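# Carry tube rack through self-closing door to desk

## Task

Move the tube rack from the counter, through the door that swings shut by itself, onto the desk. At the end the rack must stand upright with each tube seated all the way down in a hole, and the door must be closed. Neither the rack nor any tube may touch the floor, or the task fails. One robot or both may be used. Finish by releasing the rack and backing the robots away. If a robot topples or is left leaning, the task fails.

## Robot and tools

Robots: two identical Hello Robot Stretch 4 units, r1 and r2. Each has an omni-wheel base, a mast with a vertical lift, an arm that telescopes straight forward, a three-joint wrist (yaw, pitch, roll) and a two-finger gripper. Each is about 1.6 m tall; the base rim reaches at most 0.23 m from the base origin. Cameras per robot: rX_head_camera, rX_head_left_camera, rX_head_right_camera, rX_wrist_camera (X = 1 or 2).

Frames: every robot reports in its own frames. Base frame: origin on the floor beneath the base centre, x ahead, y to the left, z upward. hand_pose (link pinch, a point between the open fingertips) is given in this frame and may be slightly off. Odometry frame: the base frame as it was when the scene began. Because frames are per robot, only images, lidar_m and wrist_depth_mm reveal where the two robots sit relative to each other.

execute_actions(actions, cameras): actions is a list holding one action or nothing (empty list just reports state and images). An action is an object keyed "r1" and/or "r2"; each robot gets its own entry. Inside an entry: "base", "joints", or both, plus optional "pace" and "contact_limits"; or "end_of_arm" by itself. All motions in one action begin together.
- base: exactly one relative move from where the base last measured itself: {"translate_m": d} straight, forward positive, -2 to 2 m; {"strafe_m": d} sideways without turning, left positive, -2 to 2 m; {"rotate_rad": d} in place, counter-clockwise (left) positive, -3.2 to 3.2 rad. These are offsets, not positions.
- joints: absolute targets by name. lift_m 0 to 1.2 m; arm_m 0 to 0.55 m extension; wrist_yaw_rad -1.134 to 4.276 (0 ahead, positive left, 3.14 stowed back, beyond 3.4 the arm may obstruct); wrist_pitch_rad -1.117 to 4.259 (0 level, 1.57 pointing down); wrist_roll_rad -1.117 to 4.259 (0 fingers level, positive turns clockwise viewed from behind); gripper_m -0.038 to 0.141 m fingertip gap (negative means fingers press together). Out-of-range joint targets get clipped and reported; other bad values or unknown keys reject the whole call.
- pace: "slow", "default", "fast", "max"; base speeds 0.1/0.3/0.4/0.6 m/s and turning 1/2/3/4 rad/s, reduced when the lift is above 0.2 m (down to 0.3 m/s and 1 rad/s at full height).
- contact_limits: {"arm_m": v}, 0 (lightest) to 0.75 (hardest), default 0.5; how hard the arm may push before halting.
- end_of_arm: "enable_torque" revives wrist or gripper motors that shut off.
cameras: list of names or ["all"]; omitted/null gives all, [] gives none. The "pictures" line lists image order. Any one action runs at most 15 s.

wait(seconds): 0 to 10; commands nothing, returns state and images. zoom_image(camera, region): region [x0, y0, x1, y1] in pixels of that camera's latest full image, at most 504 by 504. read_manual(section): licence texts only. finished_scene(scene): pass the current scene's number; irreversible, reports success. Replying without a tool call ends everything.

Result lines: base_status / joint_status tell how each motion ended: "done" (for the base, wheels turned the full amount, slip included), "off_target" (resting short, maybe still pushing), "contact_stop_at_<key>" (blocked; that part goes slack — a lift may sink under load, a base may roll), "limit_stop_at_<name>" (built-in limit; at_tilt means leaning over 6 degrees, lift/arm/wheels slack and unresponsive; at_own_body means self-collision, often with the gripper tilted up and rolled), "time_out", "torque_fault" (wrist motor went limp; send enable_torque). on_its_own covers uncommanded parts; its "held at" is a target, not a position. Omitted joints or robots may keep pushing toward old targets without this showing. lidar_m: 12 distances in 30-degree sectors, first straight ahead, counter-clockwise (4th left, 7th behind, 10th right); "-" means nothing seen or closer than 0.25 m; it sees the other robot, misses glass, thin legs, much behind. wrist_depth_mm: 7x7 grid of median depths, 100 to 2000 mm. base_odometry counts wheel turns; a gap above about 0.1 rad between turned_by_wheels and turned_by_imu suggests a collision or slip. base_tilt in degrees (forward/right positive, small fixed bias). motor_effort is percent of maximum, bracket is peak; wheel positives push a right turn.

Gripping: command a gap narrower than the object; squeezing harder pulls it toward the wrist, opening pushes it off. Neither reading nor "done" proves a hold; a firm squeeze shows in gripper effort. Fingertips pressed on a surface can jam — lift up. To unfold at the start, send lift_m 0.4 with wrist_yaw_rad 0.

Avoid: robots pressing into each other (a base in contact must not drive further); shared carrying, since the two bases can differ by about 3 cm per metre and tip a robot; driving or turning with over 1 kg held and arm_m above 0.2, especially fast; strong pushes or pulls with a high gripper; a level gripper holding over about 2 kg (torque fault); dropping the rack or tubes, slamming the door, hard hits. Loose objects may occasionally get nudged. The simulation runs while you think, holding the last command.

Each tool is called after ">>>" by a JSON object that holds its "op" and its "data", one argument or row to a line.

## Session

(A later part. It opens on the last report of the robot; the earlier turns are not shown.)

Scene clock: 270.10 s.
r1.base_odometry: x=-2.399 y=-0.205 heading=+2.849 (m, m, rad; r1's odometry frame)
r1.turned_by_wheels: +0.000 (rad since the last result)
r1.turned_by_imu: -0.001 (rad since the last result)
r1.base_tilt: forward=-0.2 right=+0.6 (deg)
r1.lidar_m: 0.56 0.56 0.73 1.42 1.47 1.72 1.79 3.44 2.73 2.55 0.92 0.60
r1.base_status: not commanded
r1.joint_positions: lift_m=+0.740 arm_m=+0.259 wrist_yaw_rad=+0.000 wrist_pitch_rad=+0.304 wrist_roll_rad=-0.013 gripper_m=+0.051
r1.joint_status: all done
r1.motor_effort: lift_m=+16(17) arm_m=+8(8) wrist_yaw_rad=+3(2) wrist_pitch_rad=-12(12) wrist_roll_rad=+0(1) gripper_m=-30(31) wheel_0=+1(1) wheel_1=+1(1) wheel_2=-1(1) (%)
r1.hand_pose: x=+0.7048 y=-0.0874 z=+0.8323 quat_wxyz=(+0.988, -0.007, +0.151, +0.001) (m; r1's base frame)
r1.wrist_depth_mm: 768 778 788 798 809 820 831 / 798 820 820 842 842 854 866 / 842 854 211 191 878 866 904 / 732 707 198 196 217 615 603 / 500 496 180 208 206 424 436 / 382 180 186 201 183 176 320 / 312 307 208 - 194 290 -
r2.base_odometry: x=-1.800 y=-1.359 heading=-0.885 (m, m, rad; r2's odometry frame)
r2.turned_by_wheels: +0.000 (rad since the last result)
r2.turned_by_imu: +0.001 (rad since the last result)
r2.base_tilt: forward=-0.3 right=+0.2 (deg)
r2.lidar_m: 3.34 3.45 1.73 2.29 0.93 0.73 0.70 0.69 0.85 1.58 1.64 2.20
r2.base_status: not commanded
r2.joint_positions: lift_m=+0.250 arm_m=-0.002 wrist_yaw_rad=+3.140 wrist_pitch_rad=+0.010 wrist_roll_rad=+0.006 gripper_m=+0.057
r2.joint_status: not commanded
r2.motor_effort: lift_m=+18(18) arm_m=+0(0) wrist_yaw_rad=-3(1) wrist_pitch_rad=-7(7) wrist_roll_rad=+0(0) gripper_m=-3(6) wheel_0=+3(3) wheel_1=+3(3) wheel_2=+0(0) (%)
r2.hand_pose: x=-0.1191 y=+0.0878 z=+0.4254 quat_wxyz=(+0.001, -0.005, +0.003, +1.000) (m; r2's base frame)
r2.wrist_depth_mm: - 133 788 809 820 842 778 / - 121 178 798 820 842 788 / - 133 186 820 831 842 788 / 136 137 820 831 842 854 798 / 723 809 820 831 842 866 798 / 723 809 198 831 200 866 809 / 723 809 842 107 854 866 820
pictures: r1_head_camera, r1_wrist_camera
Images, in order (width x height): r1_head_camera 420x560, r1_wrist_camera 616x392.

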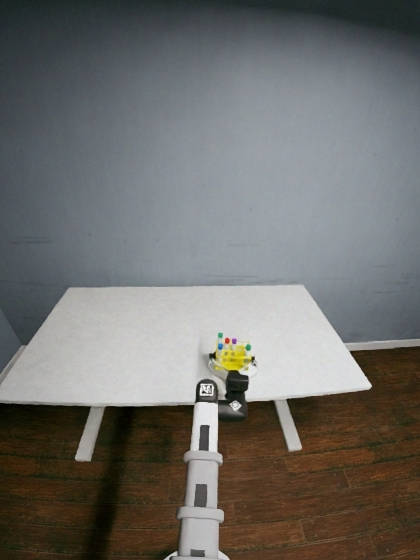

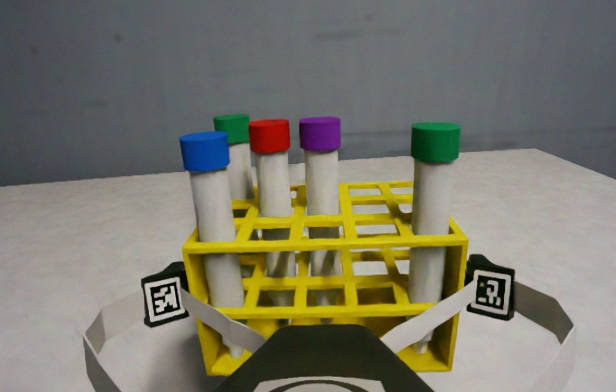

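>>> {"op": "execute_actions", "data": {
  "actions": [
    {"r1":{"joints":{"lift_m":0.678},"pace":"slow"}}
  ],
  "cameras": ["r1_wrist_camera"]
}}

Scene clock: 272.97 s.
r1.base_odometry: x=-2.399 y=-0.205 heading=+2.849 (m, m, rad; r1's odometry frame)
r1.turned_by_wheels: +0.000 (rad since the last result)
r1.turned_by_imu: -0.001 (rad since the last result)
r1.base_tilt: forward=-0.1 right=+0.6 (deg)
r1.lidar_m: 0.54 0.56 0.74 1.42 1.46 1.71 1.80 3.44 2.75 2.55 0.92 0.60
r1.base_status: not commanded
r1.joint_positions: lift_m=+0.678 arm_m=+0.259 wrist_yaw_rad=+0.000 wrist_pitch_rad=+0.304 wrist_roll_rad=-0.013 gripper_m=+0.051
r1.joint_status: all done
r1.motor_effort: lift_m=+16(17) arm_m=+8(8) wrist_yaw_rad=+3(4) wrist_pitch_rad=-11(11) wrist_roll_rad=-2(1) gripper_m=-30(29) wheel_0=+1(1) wheel_1=+1(1) wheel_2=-1(1) (%)
r1.hand_pose: x=+0.7048 y=-0.0874 z=+0.7703 quat_wxyz=(+0.988, -0.007, +0.151, +0.001) (m; r1's base frame)
r1.wrist_depth_mm: 768 778 788 798 809 820 831 / 798 820 831 842 854 866 866 / 831 831 211 190 683 647 699 / 535 517 198 196 217 449 442 / 368 362 180 208 206 307 322 / 279 179 186 202 182 176 232 / 229 224 208 - 193 211 -
r2.base_odometry: x=-1.800 y=-1.359 heading=-0.885 (m, m, rad; r2's odometry frame)
r2.turned_by_wheels: +0.000 (rad since the last result)
r2.turned_by_imu: +0.001 (rad since the last result)
r2.base_tilt: forward=-0.2 right=+0.5 (deg)
r2.lidar_m: 3.34 3.47 1.72 2.30 0.94 0.72 0.68 0.69 0.85 1.59 1.65 2.20
r2.base_status: not commanded
r2.joint_positions: lift_m=+0.250 arm_m=-0.002 wrist_yaw_rad=+3.140 wrist_pitch_rad=+0.010 wrist_roll_rad=+0.006 gripper_m=+0.057
r2.joint_status: not commanded
r2.motor_effort: lift_m=+18(18) arm_m=+0(0) wrist_yaw_rad=-2(1) wrist_pitch_rad=-7(7) wrist_roll_rad=-1(1) gripper_m=-5(3) wheel_0=+3(3) wheel_1=+3(3) wheel_2=+0(0) (%)
r2.hand_pose: x=-0.1191 y=+0.0878 z=+0.4254 quat_wxyz=(+0.001, -0.005, +0.003, +1.000) (m; r2's base frame)
r2.wrist_depth_mm: - 133 788 809 820 820 778 / - 121 178 820 820 842 778 / - 133 186 820 831 842 788 / 136 137 820 820 842 854 798 / 723 809 820 831 842 866 798 / 732 820 198 842 199 866 798 / 732 820 831 107 854 866 820
pictures: r1_wrist_camera
Images, in order (width x height): r1_wrist_camera 616x392.

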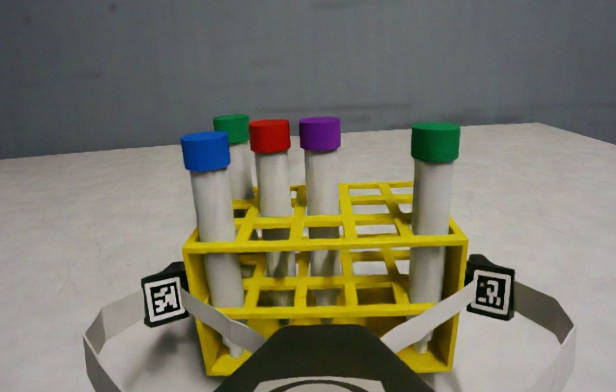

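Lower 8 mm more, then release.

>>> {"op": "execute_actions", "data": {
  "actions": [
    {"r1":{"joints":{"lift_m":0.669},"pace":"slow"}}
  ],
  "cameras": []
}}

>>> {"op": "execute_actions", "data": {
  "actions": [
    {"r1":{"joints":{"gripper_m":0.141},"pace":"slow"}}
  ],
  "cameras": ["r1_wrist_camera"]
}}

>>> {"op": "execute_actions", "data": {
  "actions": [
    {"r1":{"joints":{"arm_m":0.12}}}
  ],
  "cameras": ["r1_wrist_camera","r1_head_camera"]
}}

Scene clock: 275.20 s.
r1.base_odometry: x=-2.399 y=-0.205 heading=+2.849 (m, m, rad; r1's odometry frame)
r1.turned_by_wheels: +0.000 (rad since the last result)
r1.turned_by_imu: -0.001 (rad since the last result)
r1.base_tilt: forward=-0.1 right=+0.6 (deg)
r1.lidar_m: 0.55 0.56 0.73 1.41 1.45 1.73 1.79 3.43 2.73 2.56 0.91 0.61
r1.base_status: not commanded
r1.joint_positions: lift_m=+0.669 arm_m=+0.259 wrist_yaw_rad=+0.000 wrist_pitch_rad=+0.304 wrist_roll_rad=-0.013 gripper_m=+0.051
r1.joint_status: all done
r1.motor_effort: lift_m=+16(15) arm_m=+8(8) wrist_yaw_rad=+3(3) wrist_pitch_rad=-13(10) wrist_roll_rad=+0(1) gripper_m=-29(31) wheel_0=+1(1) wheel_1=+1(1) wheel_2=+0(1) (%)
r1.hand_pose: x=+0.7048 y=-0.0874 z=+0.7613 quat_wxyz=(+0.988, -0.007, +0.151, +0.001) (m; r1's base frame)
r1.wrist_depth_mm: 778 778 788 798 798 820 820 / 809 820 820 831 842 866 854 / 842 842 211 190 640 615 668 / 508 488 198 196 216 421 418 / 349 343 180 208 207 291 304 / 265 180 186 202 183 176 186 / 217 213 203 - 193 200 -
r2.base_odometry: x=-1.800 y=-1.359 heading=-0.885 (m, m, rad; r2's odometry frame)
r2.turned_by_wheels: +0.000 (rad since the last result)
r2.turned_by_imu: +0.001 (rad since the last result)
r2.base_tilt: forward=-0.2 right=+0.3 (deg)
r2.lidar_m: 3.32 3.44 1.73 2.31 0.93 0.74 0.70 0.72 0.86 1.59 1.64 2.20
r2.base_status: not commanded
r2.joint_positions: lift_m=+0.250 arm_m=-0.002 wrist_yaw_rad=+3.140 wrist_pitch_rad=+0.010 wrist_roll_rad=+0.006 gripper_m=+0.057
r2.joint_status: not commanded
r2.motor_effort: lift_m=+18(18) arm_m=+0(0) wrist_yaw_rad=-1(2) wrist_pitch_rad=-8(8) wrist_roll_rad=+0(1) gripper_m=-4(3) wheel_0=+3(3) wheel_1=+3(3) wheel_2=+0(0) (%)
r2.hand_pose: x=-0.1191 y=+0.0878 z=+0.4254 quat_wxyz=(+0.001, -0.005, +0.003, +1.000) (m; r2's base frame)
r2.wrist_depth_mm: - 134 809 809 831 842 768 / - 121 177 809 831 842 778 / - 133 186 820 831 842 788 / 136 137 820 831 842 854 788 / 723 809 820 831 854 866 798 / 732 798 198 831 199 866 798 / 732 820 831 107 854 854 809
pictures: none
No camera images: the call's "cameras" was empty. Leave "cameras" out to get every camera's image.

Scene clock: 279.37 s.
r1.base_odometry: x=-2.399 y=-0.205 heading=+2.849 (m, m, rad; r1's odometry frame)
r1.turned_by_wheels: +0.000 (rad since the last result)
r1.turned_by_imu: -0.002 (rad since the last result)
r1.base_tilt: forward=-0.2 right=+0.7 (deg)
r1.lidar_m: 0.54 0.55 0.72 1.43 1.47 1.72 1.78 3.44 2.74 2.55 0.92 0.61
r1.base_status: not commanded
r1.joint_positions: lift_m=+0.669 arm_m=+0.259 wrist_yaw_rad=+0.000 wrist_pitch_rad=+0.302 wrist_roll_rad=-0.013 gripper_m=+0.141
r1.joint_status: all done
r1.motor_effort: lift_m=+16(16) arm_m=+8(8) wrist_yaw_rad=+5(5) wrist_pitch_rad=-6(11) wrist_roll_rad=+0(0) gripper_m=-1(28) wheel_0=+1(1) wheel_1=+2(1) wheel_2=-1(1) (%)
r1.hand_pose: x=+0.7050 y=-0.0874 z=+0.7618 quat_wxyz=(+0.989, -0.007, +0.150, +0.001) (m; r1's base frame)
r1.wrist_depth_mm: 778 778 788 798 809 809 831 / 798 820 831 831 854 866 866 / 831 831 640 213 654 699 676 / 512 496 248 220 212 433 421 / 351 343 207 231 212 214 306 / 266 253 216 202 212 228 240 / 218 213 219 - 213 206 203
r2.base_odometry: x=-1.800 y=-1.359 heading=-0.885 (m, m, rad; r2's odometry frame)
r2.turned_by_wheels: +0.000 (rad since the last result)
r2.turned_by_imu: +0.002 (rad since the last result)
r2.base_tilt: forward=-0.1 right=+0.3 (deg)
r2.lidar_m: 3.34 3.44 1.72 2.32 0.95 0.73 0.69 0.70 0.85 1.59 1.65 2.18
r2.base_status: not commanded
r2.joint_positions: lift_m=+0.250 arm_m=-0.002 wrist_yaw_rad=+3.140 wrist_pitch_rad=+0.010 wrist_roll_rad=+0.006 gripper_m=+0.057
r2.joint_status: not commanded
r2.motor_effort: lift_m=+18(18) arm_m=+0(0) wrist_yaw_rad=-1(4) wrist_pitch_rad=-7(7) wrist_roll_rad=+0(1) gripper_m=-5(6) wheel_0=+3(3) wheel_1=+3(3) wheel_2=+0(0) (%)
r2.hand_pose: x=-0.1191 y=+0.0878 z=+0.4254 quat_wxyz=(+0.001, -0.005, +0.003, +1.000) (m; r2's base frame)
r2.wrist_depth_mm: - 133 798 809 831 842 778 / - 121 178 831 820 842 778 / - 133 186 820 831 842 788 / 136 137 820 820 842 854 798 / 715 809 820 831 842 854 798 / 723 809 198 842 199 854 809 / 732 820 831 107 854 866 809
pictures: r1_wrist_camera
Images, in order (width x height): r1_wrist_camera 616x392.

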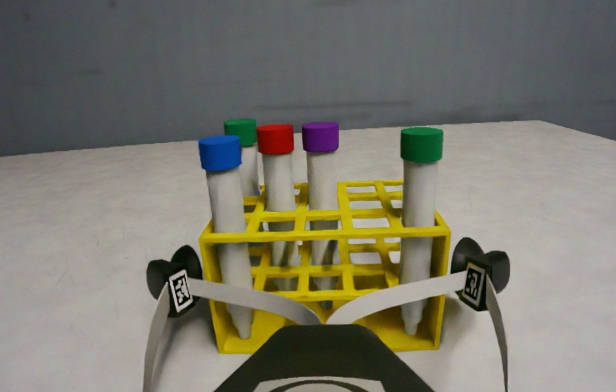

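Scene clock: 280.83 s.
r1.base_odometry: x=-2.399 y=-0.205 heading=+2.849 (m, m, rad; r1's odometry frame)
r1.turned_by_wheels: +0.000 (rad since the last result)
r1.turned_by_imu: -0.001 (rad since the last result)
r1.base_tilt: forward=-0.2 right=+0.6 (deg)
r1.lidar_m: 0.55 0.55 0.73 1.41 1.47 1.72 1.78 3.45 2.75 2.56 0.89 0.64
r1.base_status: not commanded
r1.joint_positions: lift_m=+0.669 arm_m=+0.121 wrist_yaw_rad=+0.000 wrist_pitch_rad=+0.302 wrist_roll_rad=-0.013 gripper_m=+0.141
r1.joint_status: all done
r1.motor_effort: lift_m=+16(16) arm_m=-8(9) wrist_yaw_rad=+4(3) wrist_pitch_rad=-9(8) wrist_roll_rad=+2(1) gripper_m=+1(1) wheel_0=+1(1) wheel_1=+1(1) wheel_2=-1(1) (%)
r1.hand_pose: x=+0.5677 y=-0.0874 z=+0.7617 quat_wxyz=(+0.989, -0.007, +0.151, +0.001) (m; r1's base frame)
r1.wrist_depth_mm: 891 904 917 917 931 960 946 / 931 946 960 976 991 991 1008 / 946 866 788 349 640 691 676 / 512 500 473 377 387 433 424 / 351 347 338 334 325 304 307 / 266 254 249 249 256 260 707 / 661 251 1118 - 1160 1098 1078
r2.base_odometry: x=-1.800 y=-1.359 heading=-0.885 (m, m, rad; r2's odometry frame)
r2.turned_by_wheels: +0.000 (rad since the last result)
r2.turned_by_imu: +0.001 (rad since the last result)
r2.base_tilt: forward=-0.2 right=+0.3 (deg)
r2.lidar_m: 3.33 3.46 1.71 2.31 0.95 0.72 0.69 0.70 0.87 1.60 1.65 2.17
r2.base_status: not commanded
r2.joint_positions: lift_m=+0.250 arm_m=-0.002 wrist_yaw_rad=+3.140 wrist_pitch_rad=+0.010 wrist_roll_rad=+0.006 gripper_m=+0.057
r2.joint_status: not commanded
r2.motor_effort: lift_m=+18(18) arm_m=+0(0) wrist_yaw_rad=-1(0) wrist_pitch_rad=-7(7) wrist_roll_rad=+0(1) gripper_m=-2(1) wheel_0=+3(3) wheel_1=+3(3) wheel_2=+0(0) (%)
r2.hand_pose: x=-0.1191 y=+0.0878 z=+0.4254 quat_wxyz=(+0.001, -0.005, +0.003, +1.000) (m; r2's base frame)
r2.wrist_depth_mm: - 133 798 809 820 831 778 / - 121 178 809 831 842 788 / - 133 186 820 831 842 788 / 136 137 809 820 842 854 798 / 715 809 820 831 831 854 798 / 715 820 198 842 199 866 809 / 732 820 831 107 854 866 820
pictures: r1_head_camera, r1_wrist_camera
Images, in order (width x height): r1_head_camera 420x560, r1_wrist_camera 616x392.

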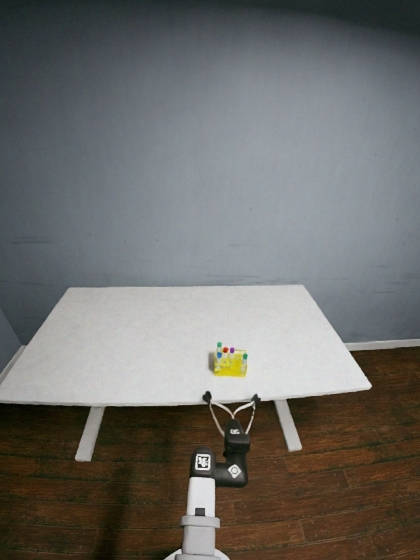

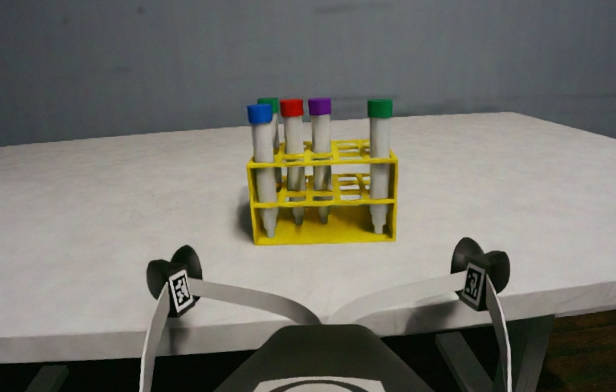

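>>> {"op": "zoom_image", "data": {
  "camera": "r1_wrist_camera",
  "region": [230,85,420,255]
}}

Region (230, 85, 420, 255) of r1_wrist_camera's 616x392 image, scaled by 2.653; it fills the top 451 rows of this view, and the rest is white.

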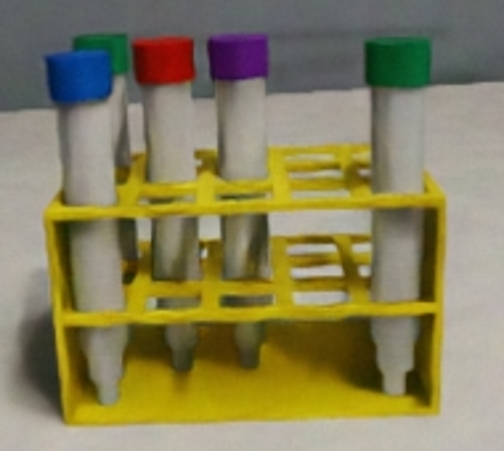

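>>> {"op": "execute_actions", "data": {
  "actions": [
    {"r1":{"base":{"translate_m":-0.3},"joints":{"arm_m":0.0},"pace":"fast"}}
  ],
  "cameras": ["r1_head_camera"]
}}

>>> {"op": "finished_scene", "data": {
  "scene": 1
}}

Scene clock: 287.17 s.
r1.base_odometry: x=-2.112 y=-0.292 heading=+2.849 (m, m, rad; r1's odometry frame)
r1.turned_by_wheels: +0.000 (rad since the last result)
r1.turned_by_imu: -0.001 (rad since the last result)
r1.base_tilt: forward=-0.1 right=+0.6 (deg)
r1.lidar_m: 0.84 0.86 1.11 1.40 1.43 1.44 3.09 3.16 2.77 2.57 2.58 0.90
r1.base_status: done
r1.joint_positions: lift_m=+0.669 arm_m=+0.002 wrist_yaw_rad=+0.000 wrist_pitch_rad=+0.302 wrist_roll_rad=-0.013 gripper_m=+0.141
r1.joint_status: all done
r1.motor_effort: lift_m=+17(17) arm_m=-7(5) wrist_yaw_rad=+3(1) wrist_pitch_rad=-8(10) wrist_roll_rad=+0(0) gripper_m=-1(0) wheel_0=+0(7) wheel_1=-1(8) wheel_2=-3(16) (%)
r1.hand_pose: x=+0.4481 y=-0.0874 z=+0.7616 quat_wxyz=(+0.989, -0.007, +0.151, +0.001) (m; r1's base frame)
r1.wrist_depth_mm: 1255 1281 1281 1308 1308 1336 1336 / 1281 1336 1336 1336 1397 1397 1397 / 946 866 809 723 732 809 768 / 991 1464 1464 1499 1537 1576 1537 / 1078 1537 1576 1576 1576 1205 1618 / 1182 1366 1336 1308 1255 1205 1281 / 1160 1160 1205 - 1160 1098 1118
r2.base_odometry: x=-1.800 y=-1.359 heading=-0.885 (m, m, rad; r2's odometry frame)
r2.turned_by_wheels: +0.000 (rad since the last result)
r2.turned_by_imu: +0.002 (rad since the last result)
r2.base_tilt: forward=-0.2 right=+0.4 (deg)
r2.lidar_m: 3.34 3.45 1.44 2.31 0.92 0.74 0.67 0.71 0.85 1.60 1.67 2.21
r2.base_status: not commanded
r2.joint_positions: lift_m=+0.250 arm_m=-0.002 wrist_yaw_rad=+3.140 wrist_pitch_rad=+0.010 wrist_roll_rad=+0.006 gripper_m=+0.057
r2.joint_status: not commanded
r2.motor_effort: lift_m=+18(18) arm_m=+0(0) wrist_yaw_rad=-3(1) wrist_pitch_rad=-7(7) wrist_roll_rad=+0(1) gripper_m=-5(5) wheel_0=+3(3) wheel_1=+3(3) wheel_2=+0(0) (%)
r2.hand_pose: x=-0.1191 y=+0.0878 z=+0.4254 quat_wxyz=(+0.001, -0.005, +0.003, +1.000) (m; r2's base frame)
r2.wrist_depth_mm: - 133 809 809 820 831 778 / - 121 178 820 820 842 778 / - 133 186 820 831 854 788 / 136 137 820 831 842 854 798 / 723 809 820 831 854 854 798 / 732 809 198 842 199 878 798 / 732 820 831 107 854 866 820
pictures: r1_head_camera
Images, in order (width x height): r1_head_camera 420x560.

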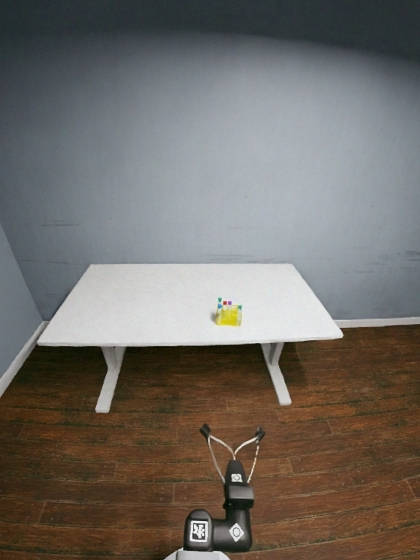

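The scene is finished: the task was done.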